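# Transfer 96-well plate from bench spot B1 to nest N1

## Task

Pick up the 96-well plate at bench position B1 and place it in plate nest N1 so it lies flat within the nest's locating features, oriented with well A1 (the plate's clipped corner) at the nest corner labelled A1. Releasing it from a height of a few millimetres into N1 is acceptable, but a much higher drop there counts as failure. The plate must stay correctly seated without the robot holding it: open the gripper and withdraw the arm at the end.

## Robot and tools

ROBOT. One arm with six joints and a two-finger gripper. Every per-joint list, in commands and in results, uses this order: waist, shoulder, elbow, wrist pitch, wrist yaw, wrist roll; the gripper opening comes after. Stated joint ranges in radians: waist -2.618 to 3.054, shoulder 0.000 to 3.142, elbow 0.000 to 3.142, wrist pitch -1.571 to 1.571, wrist yaw -1.571 to 1.571, wrist roll -2.094 to 2.094. The true ends may differ from these by up to 0.036 rad either way. Friction can leave a joint up to about 0.031 rad short of its command, and very small commands may not move it at all.

FRAME. Scene coordinates start on the table surface under the arm base; +z is up, and +y lies to the left when facing along +x. The base itself may be slightly tilted.

COMMAND ROW. Seven numbers (the schema accepts 7 to 13), each in [-1, 1]: six joint values, then the opening. Joint values are scaled offsets, not angles: 1.0 equals 1.202 rad for the waist, 1.258 for the shoulder, 1.238 for the elbow, 2.073 for wrist pitch, 2.022 for wrist yaw and for wrist roll. The opening is absolute, not an offset: +1 fully open (pad gap 0.094 m), -1 closed.

execute_actions(actions). actions is a list of actions; each action is a list of up to 15 rows for the single arm, each row applied for one 1/30 s step. If fewer than 15 rows are given, the final row is repeated to fill the action. Within an action, every row's joint offsets are measured from the angles at the start of that action, not from the preceding row. For the first action in a call, that reference is the last joint angles reported in this scene. An empty list simply returns the current state and images. An action asking a joint more than 0.036 rad beyond its range end is rejected; if any action is malformed, or the first one fails that check, nothing in the call runs. A joint pushed past its real end stops there, and the result then prints "joint sent to its limit" (its absence is no guarantee of room).

move(target, speed, blocking). target is one row as above; its offsets count from the "Joint positions" of the latest result showing them, whatever the arm has done since. All joints travel proportionally and finish together, so the gripper path is curved. speed (0.01 to 2 rad/s, default 0.5) caps the fastest joint's path. Paths take 0.5 to 10 s; longer ones are cut off at 10 s. Moves ignore obstacles, and faster or deeper-into-contact targets press harder. Finger values are applied at the start. With blocking=false the result comes after 0.5 s while motion continues; then only wait or stop are accepted until a result shows the move has ended. The extra "move:" line gives the outcome (done, off_target, moving, held, fault), limits=held or limits=none, and the joint furthest from target. To keep pressing as before, command from Joint positions to Joint targets.

wait(seconds), 0 to 10: the arm holds its last command; ends early if a running move finishes. stop(): brakes a running move (needs stopping distance; fingers keep going). zoom_image(camera, region): camera is "cam_high" or "cam_wrist"; region [x0, y0, x1, y1] in pixels from the top-left, at most 504 by 504. finished_scene(scene): ends the scene with that number, irreversibly, and reports success; replying without a tool call also ends everything.

MOTION LIMITS. Each step the sent target stays within a lead of the measured angle: 0.202 rad waist, 0.258 shoulder, 0.238 elbow, 0.573 wrist pitch, 0.522 wrist yaw and roll. If targets would put the gripper over 70 mm from where it is measured, all are pulled back proportionally. So big offsets need several actions; an unfinished motion may not complete on its own, so command the remainder next.

RESULTS. Joint positions (rad) and Joint velocities (rad/s) per joint, then pad gap (m, m/s). Joint targets shows current drive angles, which can shift without new commands. grip_measured is the opening on the command scale; readings may carry a constant error of about 1 mm. Calls that ran actions also list joint angles at some steps; HELD marks steps where a row was restrained. "joint command not followed" means the clearance check (mount blocks and posts count as arm) altered targets. FAULT lines report stops. Images: cam_high then cam_wrist, both 896x504. Intrinsics: cam_high K=[[509.619, 0, 447.604], [0, 509.619, 252.234], [0, 0, 1]], fovy 52.624; cam_wrist K=[[434.458, 0, 446.516], [0, 434.458, 251.295], [0, 0, 1]], fovy 60.23.

GRIPPING. To hold the plate, keep commanding an opening below grip_measured: about 0.03 lower grips firmly, less grips gently. Pads exert roughly 50 to 62 N at most, less on thin parts, with a brief spike at first contact.

HEAT. Holding loads warms motors, even while you are composing a reply, since the simulation keeps running and the arm keeps its last command meanwhile. MOTOR HOT appears from 75 °C; at 90 °C the arm is halted for 10 s (OVER-TEMPERATURE FAULT); at 100 °C motors and gripper go limp and the arm drops. Avoid long loaded pauses.

AVOID. Knocking or placing anything off the table, dropping or letting the plate slip, slamming into surfaces, and hard or very hard pushes. Lower the plate close to the nest before releasing. Loose objects may occasionally be nudged by an outside disturbance, so check the final seating. Smooth, quick, low-effort motion is preferred.

Each tool is called after "Request:" as name(argument=value, ...) on one line, values as JSON.

## Session

Request:
execute_actions(actions=[])

Scene clock: 0.00 s.
grip_measured=+1.000
Joint names: [waist, shoulder, elbow, wrist pitch, wrist yaw, wrist roll]
Joint positions: [-0.779  1.133  0.895  0.511 -0.497  1.246  0.094]
Joint velocities: [-0.022 -0.012 -0.002 -0.007  0.037  0.007  0.   ]
Joint targets: [-0.779 1.133 0.895 0.511 -0.497 1.246]

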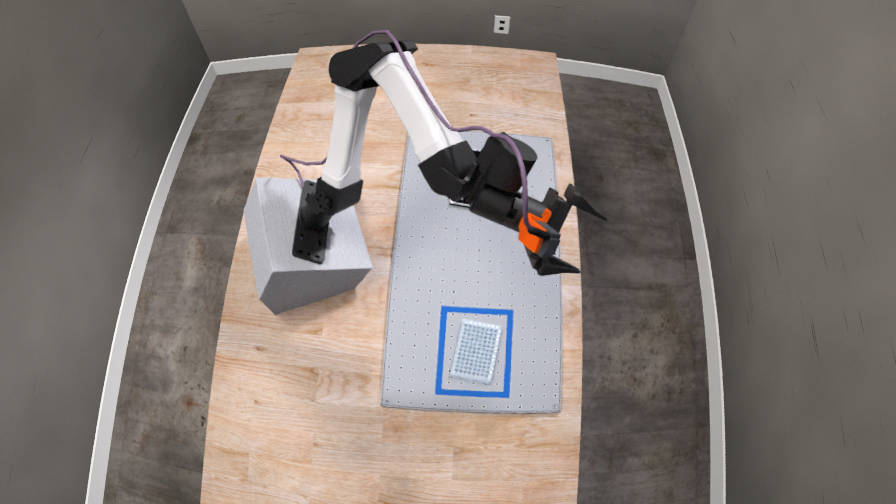

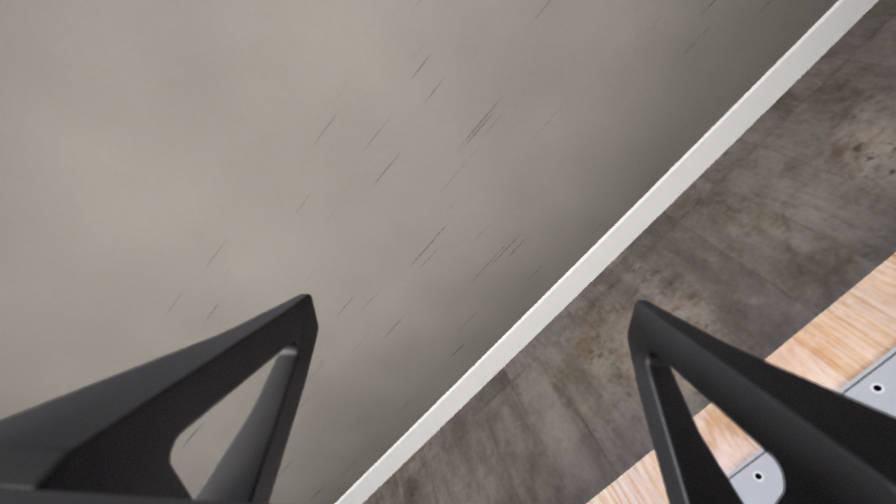

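Request:
zoom_image(camera="cam_high", region=[200, 20, 640, 420])

Request:
move(target=[0.648,0,0,-0.246,0.246,-0.616,1], speed=0.8)

Region (200, 20, 640, 420) of cam_high's 896x504 image, scaled by 1.145, with more detail than that image has; it fills the top 458 rows of this view, and the rest is white.

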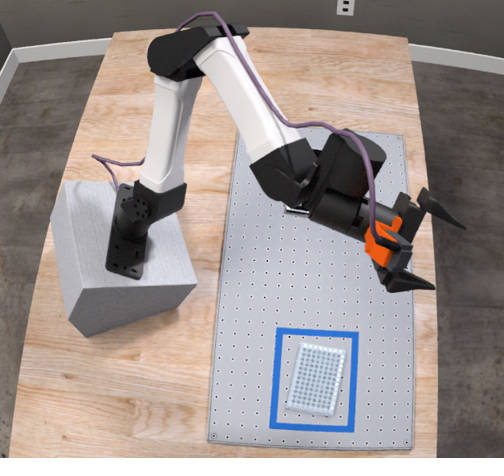

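Scene clock: 6.67 s.
grip_measured=+1.000
Joint names: [waist, shoulder, elbow, wrist pitch, wrist yaw, wrist roll]
Joint positions: [-0.011  1.133  0.895  0.017 -0.006  0.006  0.094]
Joint velocities: [ 0.012 -0.012  0.017 -0.095 -0.022  0.022  0.   ]
Joint targets: [0.000 1.133 0.895 0.001 0.000 0.000]
move: done; limits=none; farthest joint: the wrist pitch, 0.016 radians from its target (0.510 radians at the start)

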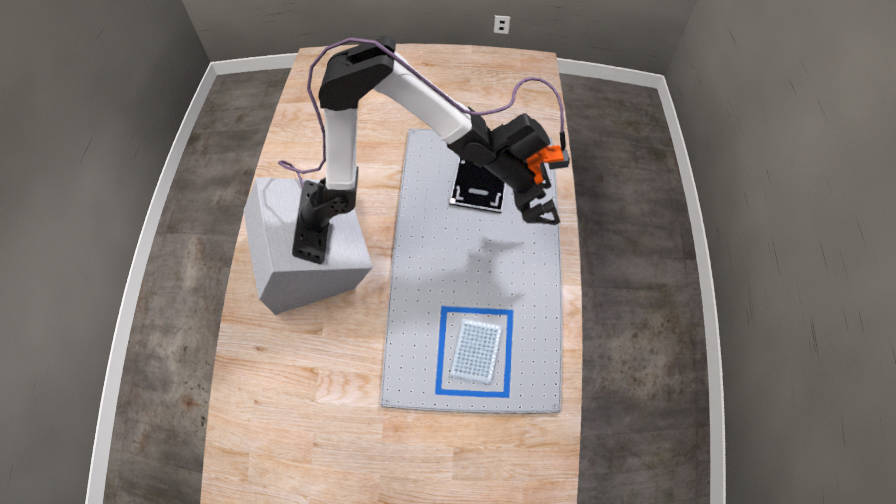

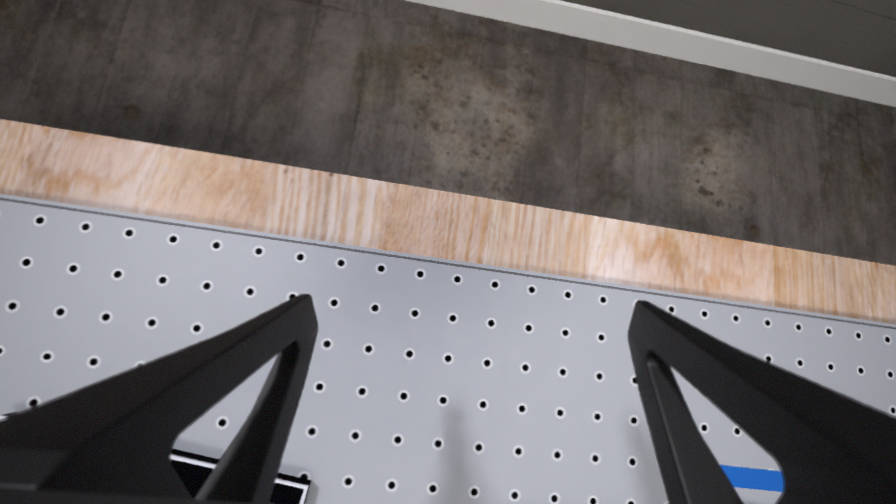

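Request:
move(target=[-0.92,0.56,0.57,-0.53,-0.23,0,1], speed=0.6)

Scene clock: 32.10 s.
grip_measured=+1.000
Joint names: [waist, shoulder, elbow, wrist pitch, wrist yaw, wrist roll]
Joint positions: [-1.117  1.823  1.581 -1.066 -0.465  0.006  0.094]
Joint velocities: [-0.002  0.007 -0.017 -0.037 -0.007  0.007  0.   ]
Joint targets: [-1.117 1.837 1.600 -1.082 -0.471 0.007]
move: done; limits=none; farthest joint: the elbow, 0.020 radians from its target (0.706 radians at the start)

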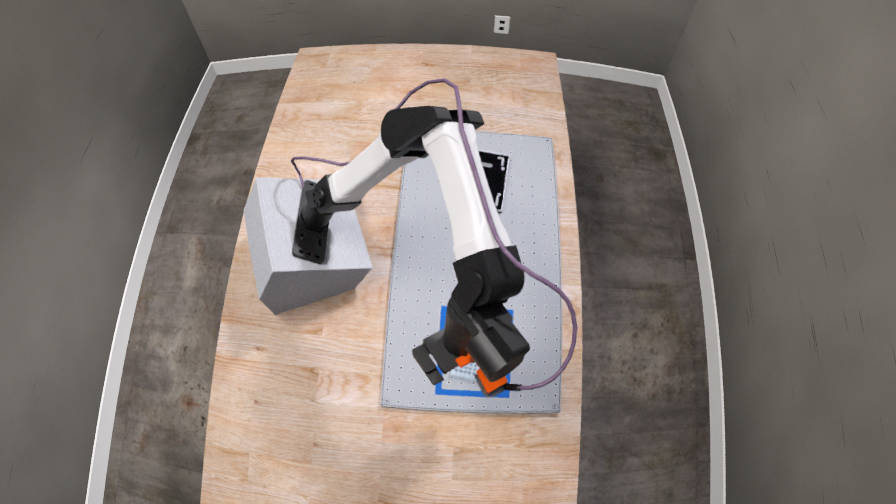

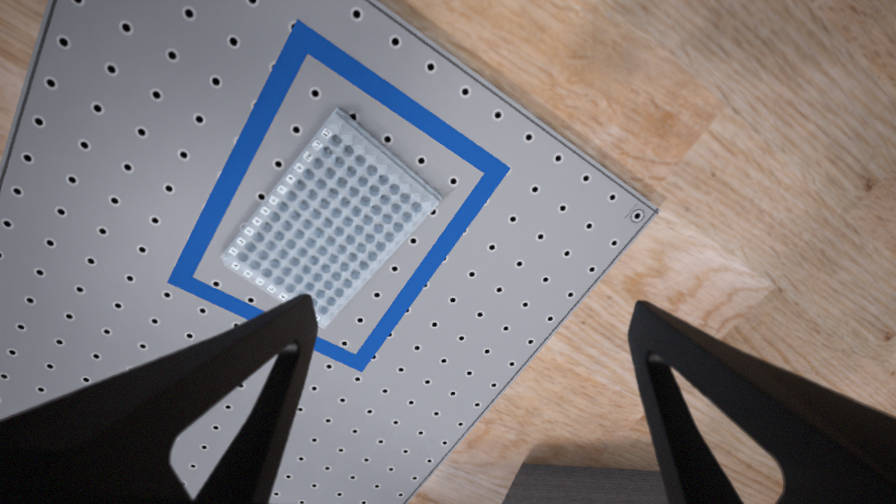

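Request:
move(target=[0.263,-0.05,-0.29,0.22,0.012,0.5,1], speed=0.6)

Scene clock: 56.07 s.
grip_measured=+1.000
Joint names: [waist, shoulder, elbow, wrist pitch, wrist yaw, wrist roll]
Joint positions: [-0.811  1.779  1.24  -0.627 -0.448  1.011  0.094]
Joint velocities: [ 0.027 -0.012  0.007 -0.007  0.037 -0.022  0.   ]
Joint targets: [-0.801 1.760 1.222 -0.610 -0.441 1.017]
move: done; limits=none; farthest joint: the shoulder, 0.019 radians from its target (0.063 radians at the start)

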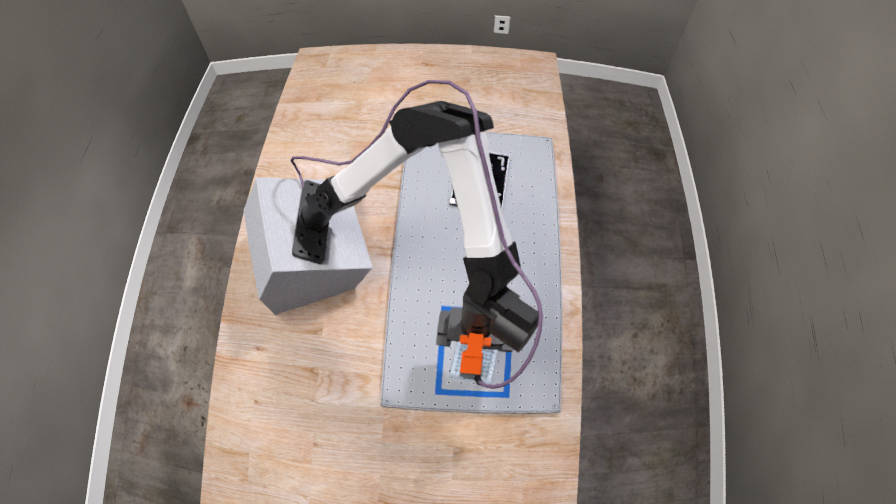

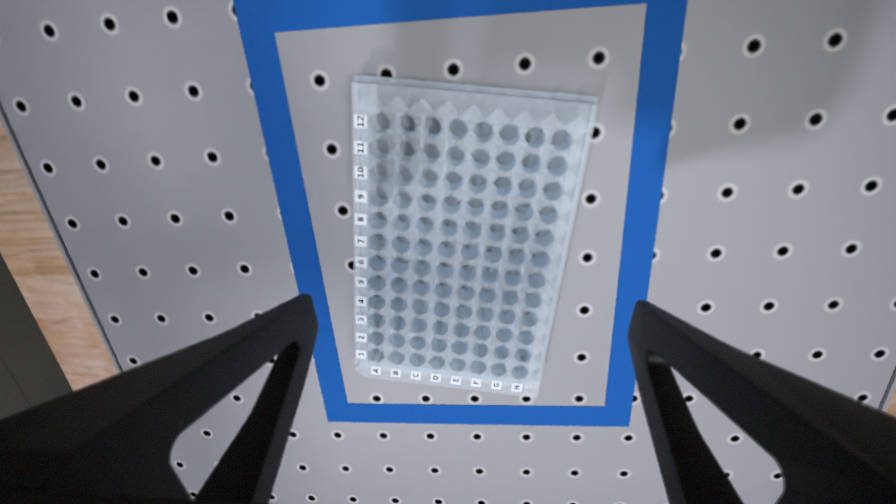

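Request:
move(target=[0.05,0.11,0.037,0.045,-0.022,0.073,1], speed=0.2)

Scene clock: 76.10 s.
grip_measured=+1.000
Joint names: [waist, shoulder, elbow, wrist pitch, wrist yaw, wrist roll]
Joint positions: [-0.762  1.902  1.266 -0.549 -0.487  1.152  0.094]
Joint velocities: [ 0.017 -0.007  0.002  0.022 -0.051 -0.051  0.   ]
Joint targets: [-0.751 1.918 1.286 -0.533 -0.492 1.158]
move: done; limits=none; farthest joint: the elbow, 0.019 radians from its target (0.045 radians at the start)

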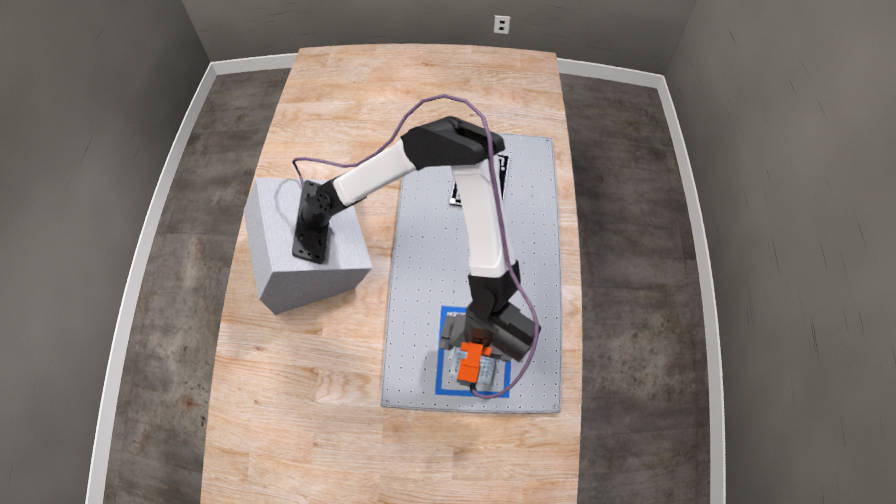

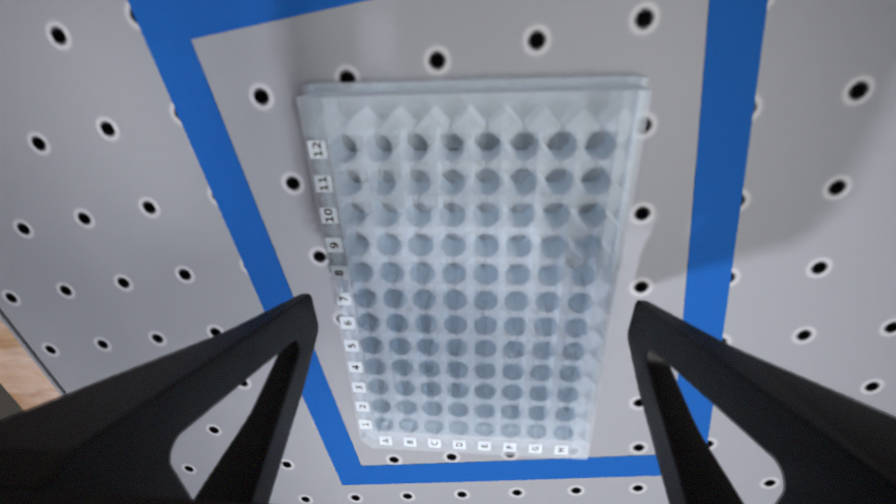

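Request:
move(target=[0.034,0.016,-0.029,0.026,0.006,0.015,1], speed=0.06)

Scene clock: 87.77 s.
grip_measured=+1.000
Joint names: [waist, shoulder, elbow, wrist pitch, wrist yaw, wrist roll]
Joint positions: [-0.734  1.902  1.25  -0.512 -0.482  1.176  0.094]
Joint velocities: [-0.027 -0.012 -0.002  0.022 -0.037 -0.037  0.   ]
Joint targets: [-0.722 1.922 1.230 -0.495 -0.475 1.182]
move: done; limits=none; farthest joint: the shoulder, 0.020 radians from its target (0.020 radians at the start)

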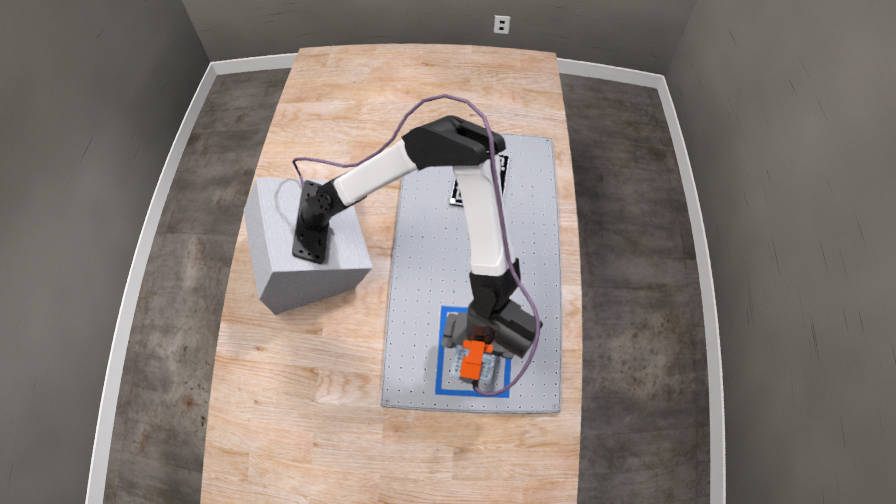

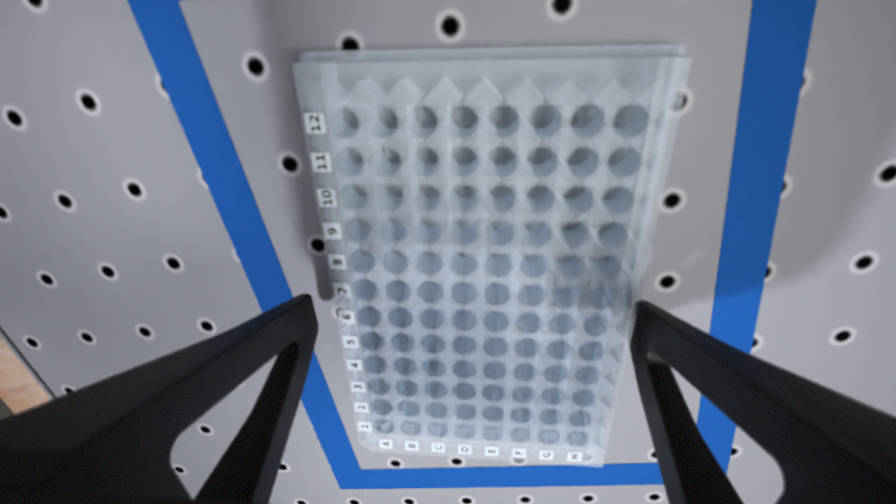

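Request:
execute_actions(actions=[[[0,0,0,-0.013,0,0,1]],[[0.012,0.015,0,0,0,0,1],[0.012,0.02,0,0,0,0,1],[0.012,0.024,0,0,0,0,1]]])

Scene clock: 93.67 s.
grip_measured=+1.000
Joint names: [waist, shoulder, elbow, wrist pitch, wrist yaw, wrist roll]
Joint positions: [-0.734  1.915  1.25  -0.522 -0.482  1.177  0.094]
Joint velocities: [-0.002  0.002 -0.002  0.037  0.022 -0.007  0.   ]
Joint targets: [-0.720 1.932 1.250 -0.522 -0.482 1.177]
Step readings (joint positions; steps 1 to 15: 1st action; 16 to 30: 2nd action):
0: [-0.734 1.902 1.250 -0.511 -0.482 1.177]
1: [-0.734 1.902 1.250 -0.512 -0.482 1.177]
2: [-0.734 1.902 1.250 -0.514 -0.482 1.177]
4: [-0.734 1.902 1.250 -0.517 -0.482 1.177]
8: [-0.734 1.902 1.250 -0.521 -0.482 1.177]
15: [-0.734 1.902 1.250 -0.522 -0.482 1.177]
16: [-0.734 1.902 1.250 -0.522 -0.482 1.177]
17: [-0.734 1.902 1.250 -0.522 -0.482 1.177]
19: [-0.734 1.905 1.250 -0.522 -0.482 1.177]
23: [-0.734 1.914 1.250 -0.522 -0.482 1.177]
30: Joint positions above

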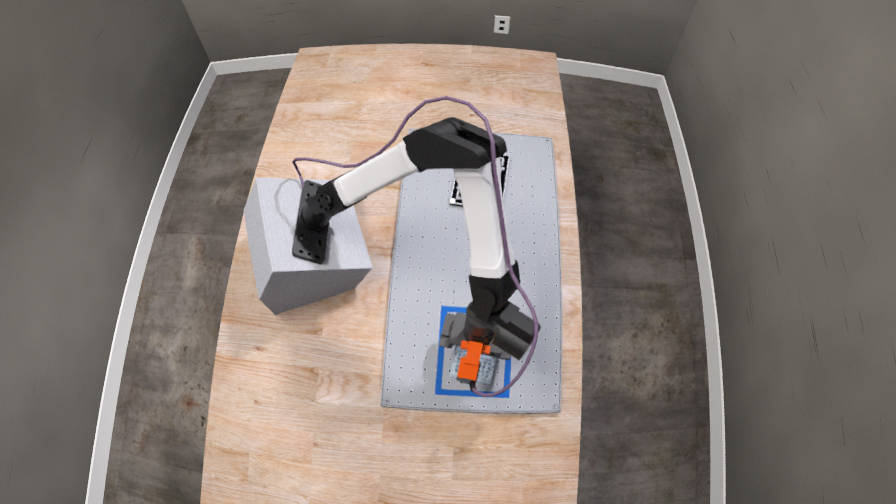

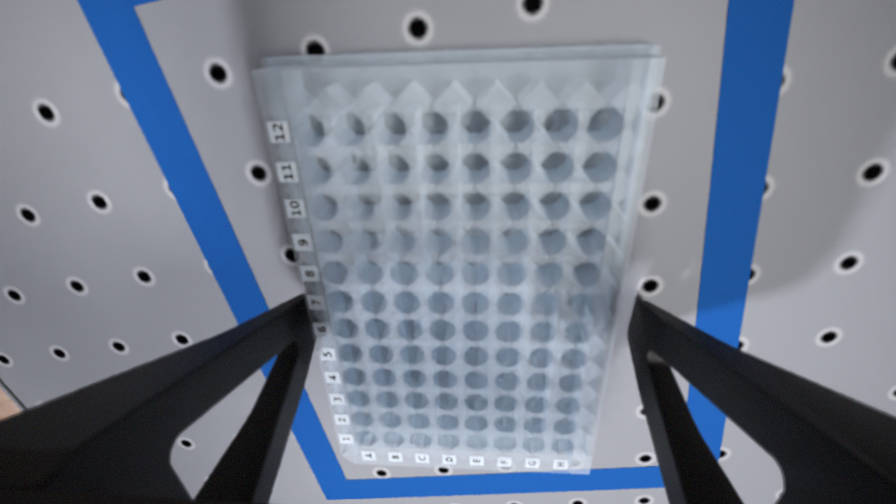

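Request:
execute_actions(actions=[[[0,0,0,0.0135,0,-0.012,1]],[[0.015,0,0,0,0,0,1],[0.02,0,0,0,0,0,1],[0.024,0,0,0,0,0,1]]])

Scene clock: 98.97 s.
grip_measured=+1.000
Joint names: [waist, shoulder, elbow, wrist pitch, wrist yaw, wrist roll]
Joint positions: [-0.729  1.915  1.25  -0.511 -0.478  1.159  0.094]
Joint velocities: [-0.007 -0.022 -0.007 -0.022  0.037 -0.037  0.   ]
Joint targets: [-0.705 1.915 1.250 -0.511 -0.482 1.159]
Step readings (joint positions; steps 1 to 15: 1st action; 16 to 30: 2nd action):
0: [-0.734 1.915 1.250 -0.522 -0.482 1.177]
1: [-0.734 1.915 1.250 -0.522 -0.482 1.174]
2: [-0.734 1.915 1.250 -0.520 -0.482 1.171]
4: [-0.734 1.915 1.250 -0.516 -0.482 1.166]
8: [-0.734 1.915 1.250 -0.512 -0.482 1.162]
15: [-0.734 1.915 1.250 -0.511 -0.482 1.159]
16: [-0.734 1.915 1.250 -0.511 -0.482 1.159]
17: [-0.733 1.915 1.250 -0.511 -0.482 1.159]
19: [-0.730 1.915 1.250 -0.511 -0.479 1.159]
23: [-0.729 1.915 1.250 -0.511 -0.478 1.159]
30: Joint positions above

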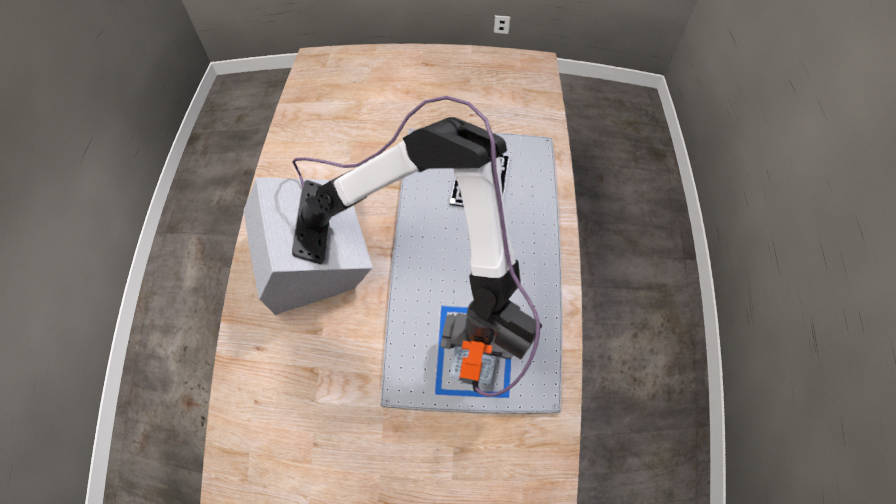

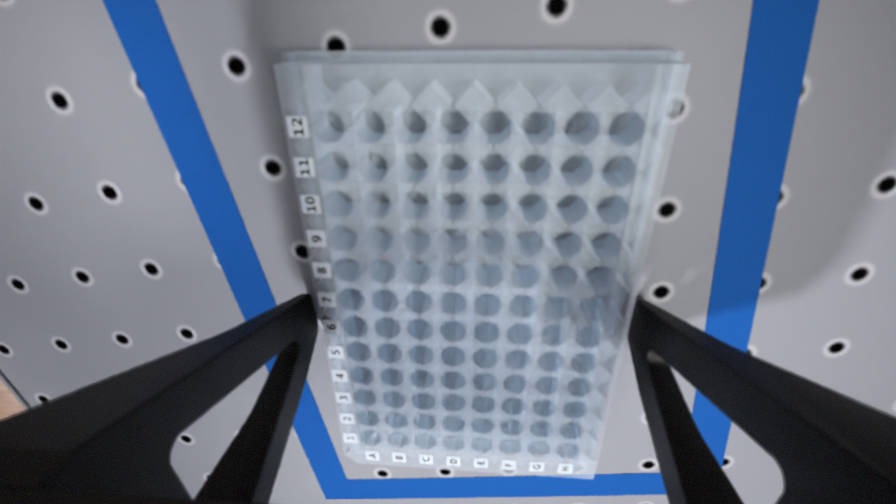

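Touching the board, likely. Relax and close.

Request:
execute_actions(actions=[[[0,-0.018,0,0,0,0,0.9]],[[0,0,0,0,0,0,0.82],[0,0,0,0,0,0,0.8],[0,0,0,0,0,0,0.78],[0,0,0,0,0,0,0.76]]])

Scene clock: 102.87 s.
grip_measured=+0.773
Joint names: [waist, shoulder, elbow, wrist pitch, wrist yaw, wrist roll]
Joint positions: [-0.729  1.909  1.25  -0.511 -0.477  1.159  0.083]
Joint velocities: [ 0.017  0.002 -0.002 -0.051  0.007 -0.007  0.   ]
Joint targets: [-0.729 1.909 1.250 -0.511 -0.477 1.159]
Step readings (joint positions; steps 1 to 15: 1st action; 16 to 30: 2nd action):
0: [-0.729 1.915 1.250 -0.511 -0.478 1.159]
1: [-0.729 1.913 1.250 -0.511 -0.477 1.159]
2: [-0.729 1.913 1.250 -0.511 -0.477 1.159]
4: [-0.729 1.911 1.250 -0.511 -0.477 1.159]
8: [-0.729 1.909 1.250 -0.511 -0.477 1.159]
15: [-0.729 1.909 1.250 -0.511 -0.477 1.159]
16: [-0.729 1.909 1.250 -0.511 -0.477 1.159]
17: [-0.729 1.909 1.250 -0.511 -0.477 1.159]
19: [-0.729 1.909 1.250 -0.511 -0.477 1.159]
23: [-0.729 1.909 1.250 -0.511 -0.477 1.159]
30: Joint positions above

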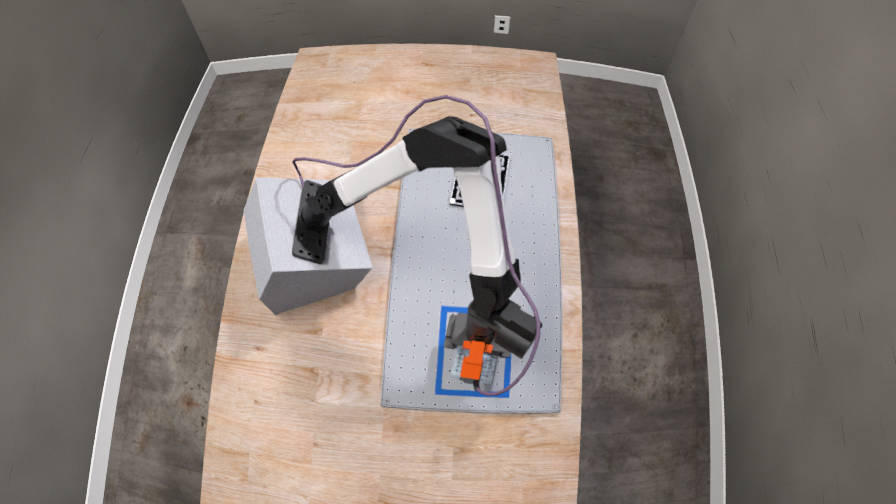

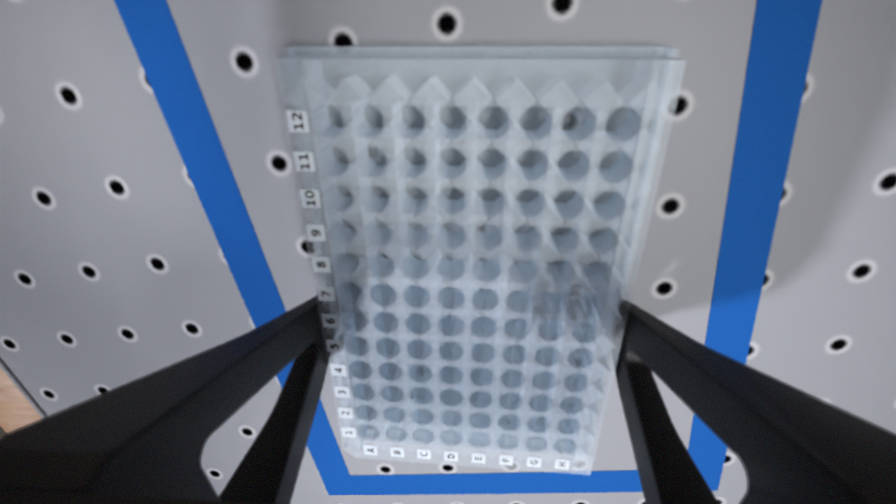

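Request:
move(target=[-0.1,-0.17,0.04,-0.15,-0.02,-0.05,0.74], speed=0.3)

Request:
move(target=[1,-0.13,0.08,-0.02,0.38,-0.92,0.74], speed=0.7)

Request:
move(target=[0.25,0,0,0,0,0,0.74], speed=0.4)

Scene clock: 118.57 s.
grip_measured=+0.757
Joint names: [waist, shoulder, elbow, wrist pitch, wrist yaw, wrist roll]
Joint positions: [-0.838  1.71   1.282 -0.807 -0.513  1.064  0.083]
Joint velocities: [-0.037 -0.012 -0.002 -0.095 -0.051 -0.051  0.   ]
Joint targets: [-0.849 1.696 1.299 -0.822 -0.517 1.058]
move: done; limits=none; farthest joint: the elbow, 0.018 radians from its target (0.050 radians at the start)

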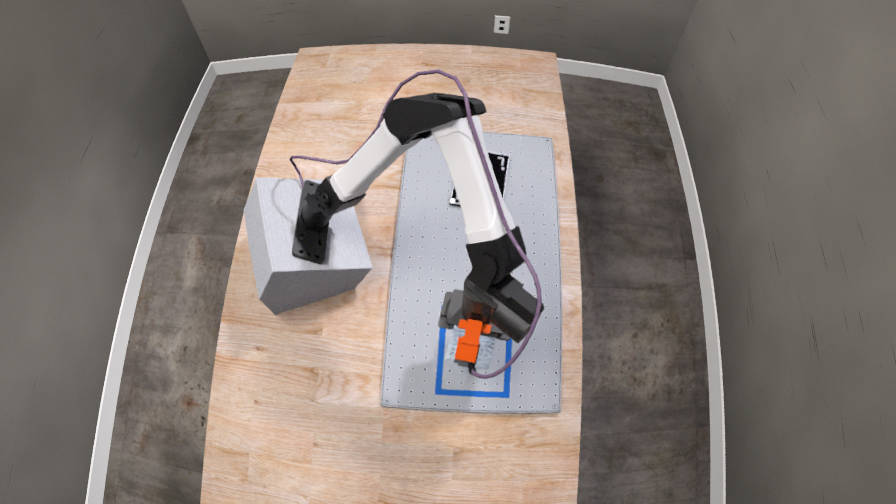

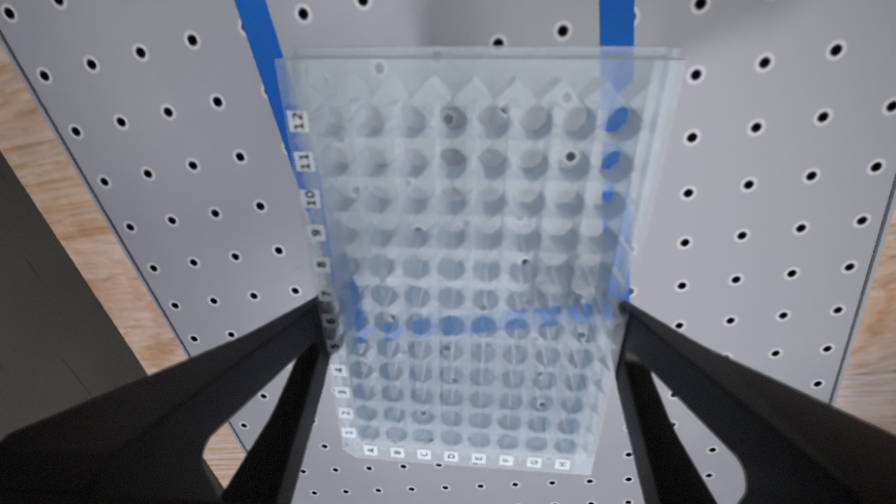

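Scene clock: 122.07 s.
grip_measured=+0.757
Joint names: [waist, shoulder, elbow, wrist pitch, wrist yaw, wrist roll]
Joint positions: [ 0.358  1.56   1.364 -0.831  0.247 -0.79   0.083]
Joint velocities: [-0.007  0.012 -0.007 -0.051 -0.022 -0.007 -0.   ]
Joint targets: [0.364 1.546 1.381 -0.848 0.256 -0.797]
move: done; limits=none; farthest joint: the wrist pitch, 0.018 radians from its target (0.042 radians at the start)

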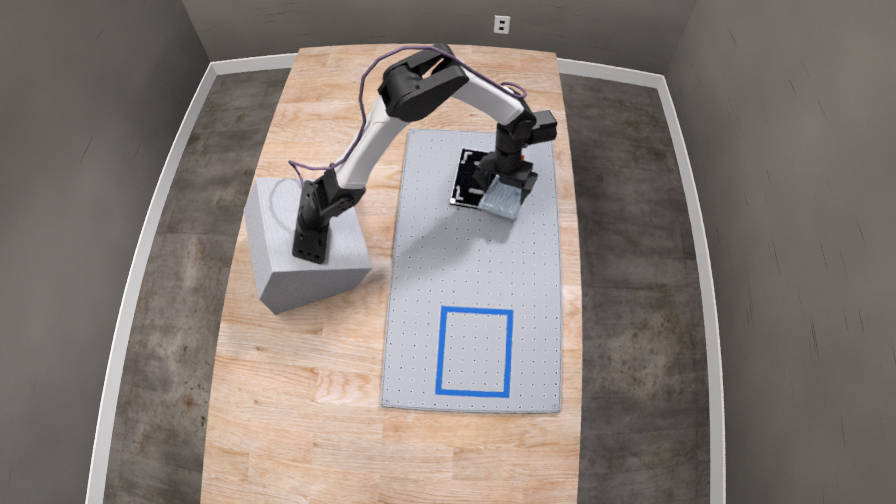

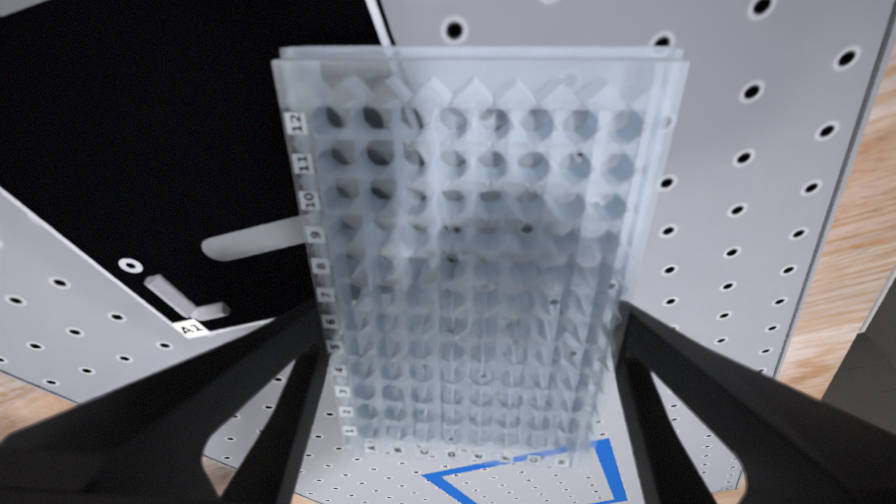

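Scene clock: 123.17 s.
grip_measured=+0.757
Joint names: [waist, shoulder, elbow, wrist pitch, wrist yaw, wrist roll]
Joint positions: [ 0.651  1.56   1.364 -0.831  0.248 -0.79   0.083]
Joint velocities: [ 0.012 -0.007  0.002  0.007 -0.066 -0.022 -0.001]
Joint targets: [0.658 1.560 1.364 -0.831 0.247 -0.790]
move: done; limits=none; farthest joint: the waist, 0.008 radians from its target (0.301 radians at the start)

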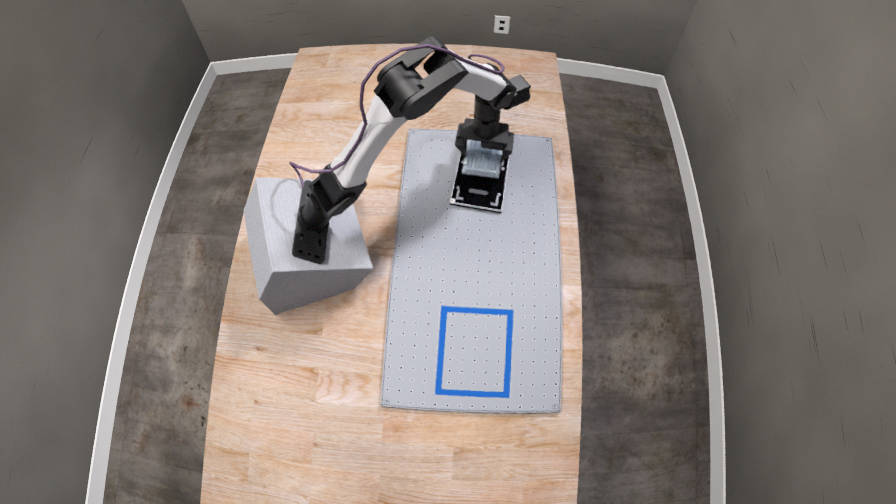

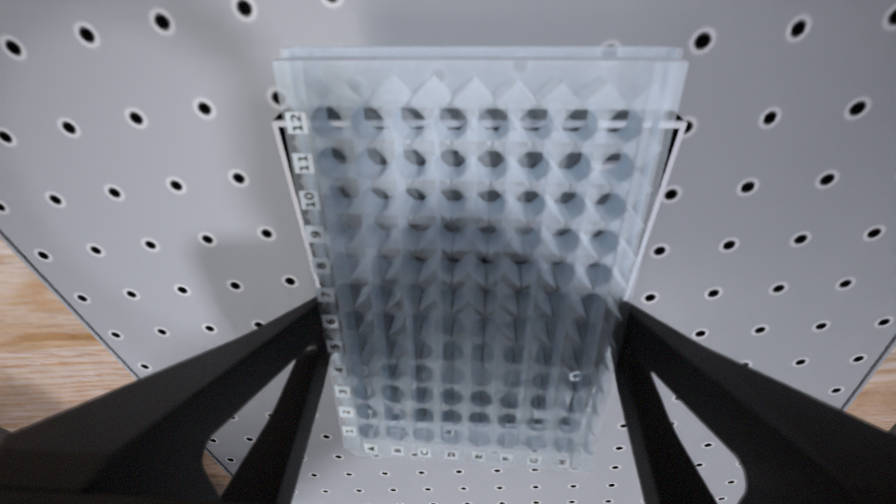

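Request:
move(target=[-0.174,-0.128,-0.216,0.117,-0.12,-0.082,0.73], speed=0.25)

Scene clock: 137.80 s.
grip_measured=+0.753
Joint names: [waist, shoulder, elbow, wrist pitch, wrist yaw, wrist roll]
Joint positions: [ 0.453  1.418  1.115 -0.605  0.013 -0.95   0.082]
Joint velocities: [-0.017  0.007 -0.007 -0.037 -0.066  0.007 -0.001]
Joint targets: [0.442 1.399 1.097 -0.588 0.005 -0.956]
move: done; limits=none; farthest joint: the shoulder, 0.019 radians from its target (0.161 radians at the start)

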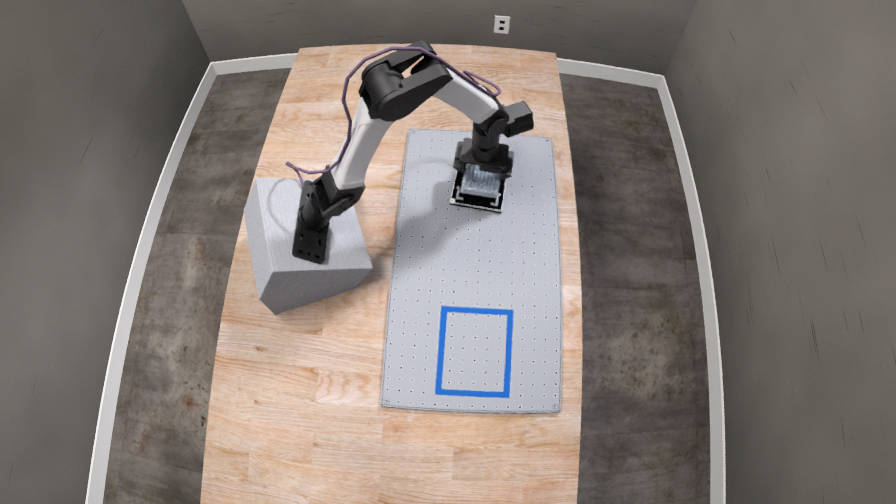

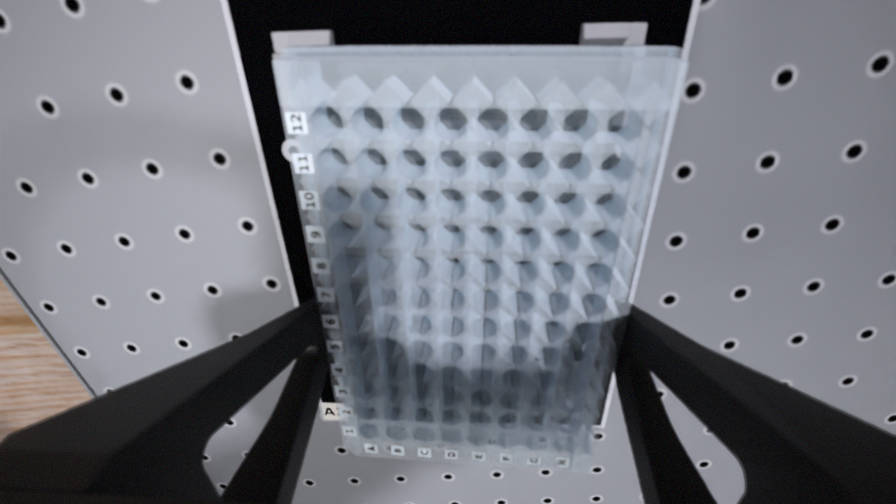

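Request:
move(target=[0.017,0.024,-0.04,0.03,0,-0.011,0.73], speed=0.06)

Scene clock: 145.90 s.
grip_measured=+0.753
Joint names: [waist, shoulder, elbow, wrist pitch, wrist yaw, wrist roll]
Joint positions: [ 0.461  1.433  1.084 -0.56   0.012 -0.966  0.082]
Joint velocities: [-0.017 -0.027 -0.007  0.037  0.022 -0.022  0.   ]
Joint targets: [0.473 1.449 1.066 -0.543 0.013 -0.972]
move: done; limits=none; farthest joint: the elbow, 0.018 radians from its target (0.050 radians at the start)

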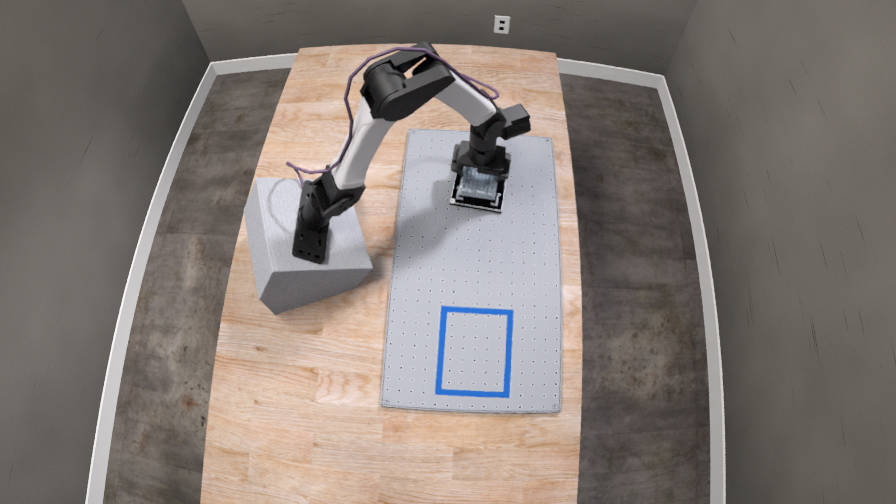

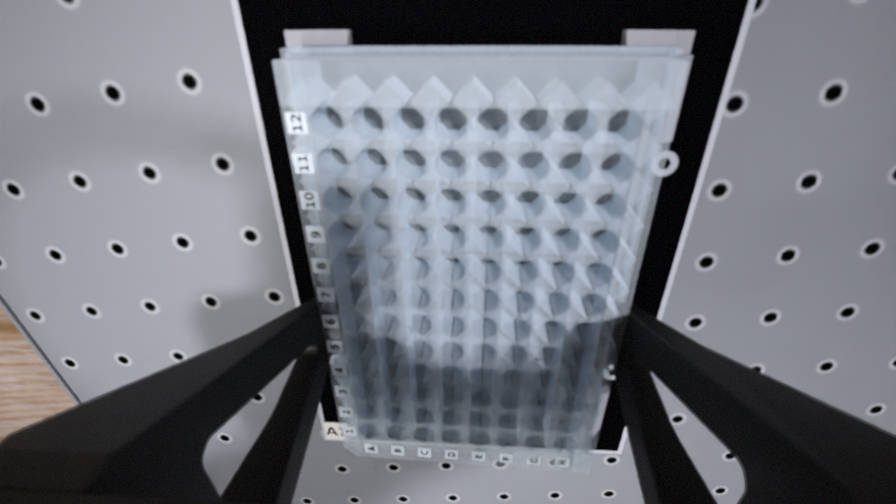

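Request:
execute_actions(actions=[[[0,0.018,0,0.0115,0.01,0,0.73]]])

Scene clock: 149.97 s.
grip_measured=+0.753
Joint names: [waist, shoulder, elbow, wrist pitch, wrist yaw, wrist roll]
Joint positions: [ 0.461  1.433  1.084 -0.553  0.027 -0.966  0.082]
Joint velocities: [-0.002  0.002 -0.002 -0.051 -0.022 -0.022 -0.001]
Joint targets: [0.461 1.456 1.084 -0.536 0.032 -0.966]
Step readings (joint positions):
0: [0.461 1.433 1.084 -0.560 0.012 -0.966]
1: [0.461 1.433 1.084 -0.559 0.014 -0.966]
2: [0.461 1.433 1.084 -0.558 0.017 -0.966]
4: [0.461 1.433 1.084 -0.556 0.021 -0.966]
8: [0.461 1.433 1.084 -0.554 0.025 -0.966]
15: Joint positions above

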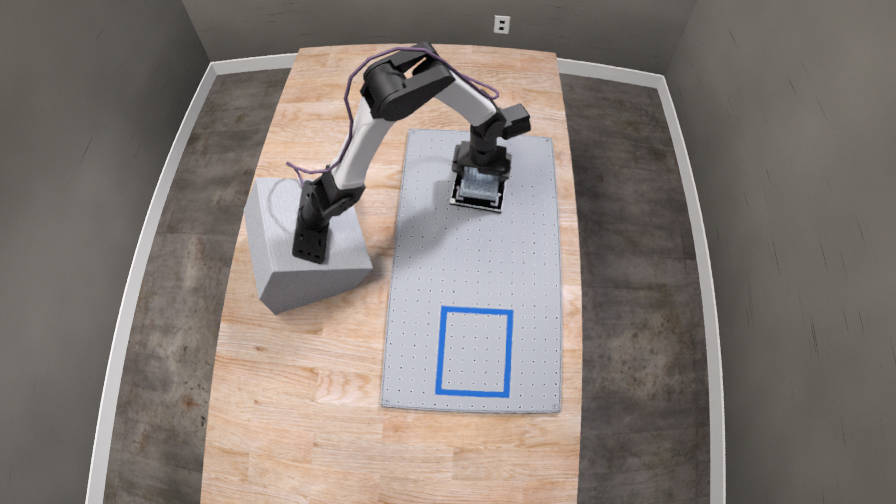

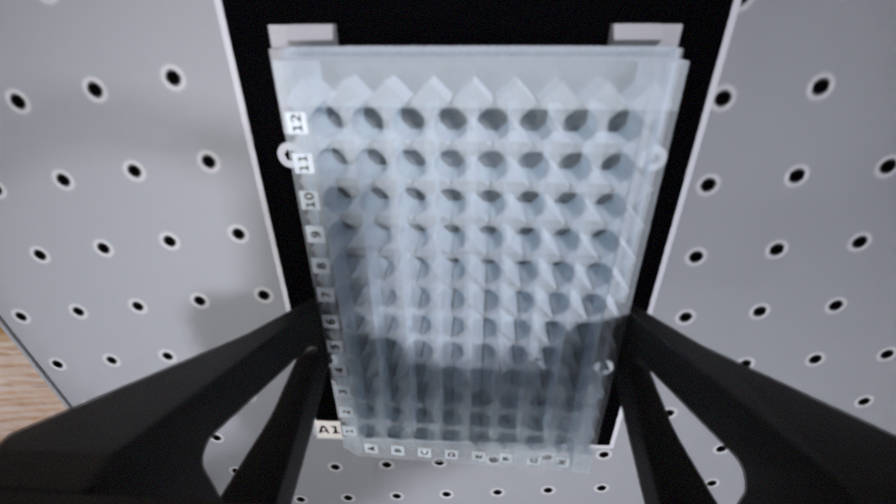

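Request:
move(target=[0,0.025,0,0.012,0,0,0.73], speed=0.05)

Scene clock: 153.33 s.
grip_measured=+0.753
Joint names: [waist, shoulder, elbow, wrist pitch, wrist yaw, wrist roll]
Joint positions: [ 0.461  1.449  1.084 -0.546  0.028 -0.966  0.082]
Joint velocities: [ 0.017  0.002 -0.002  0.022 -0.051  0.066  0.001]
Joint targets: [0.461 1.464 1.084 -0.528 0.027 -0.966]
move: done; limits=none; farthest joint: the wrist pitch, 0.018 radians from its target (0.025 radians at the start)

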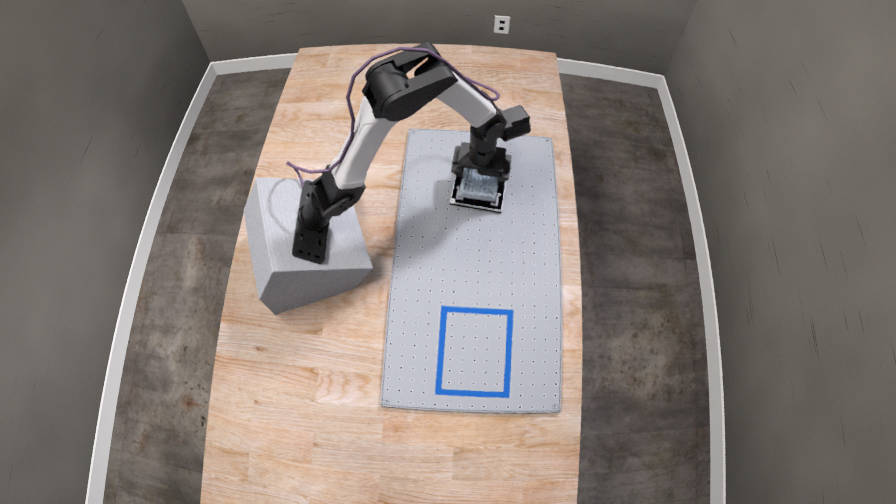

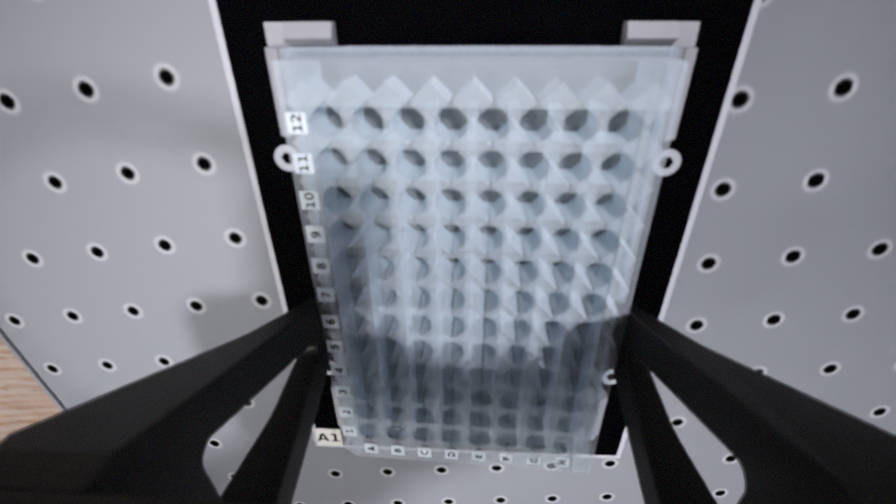

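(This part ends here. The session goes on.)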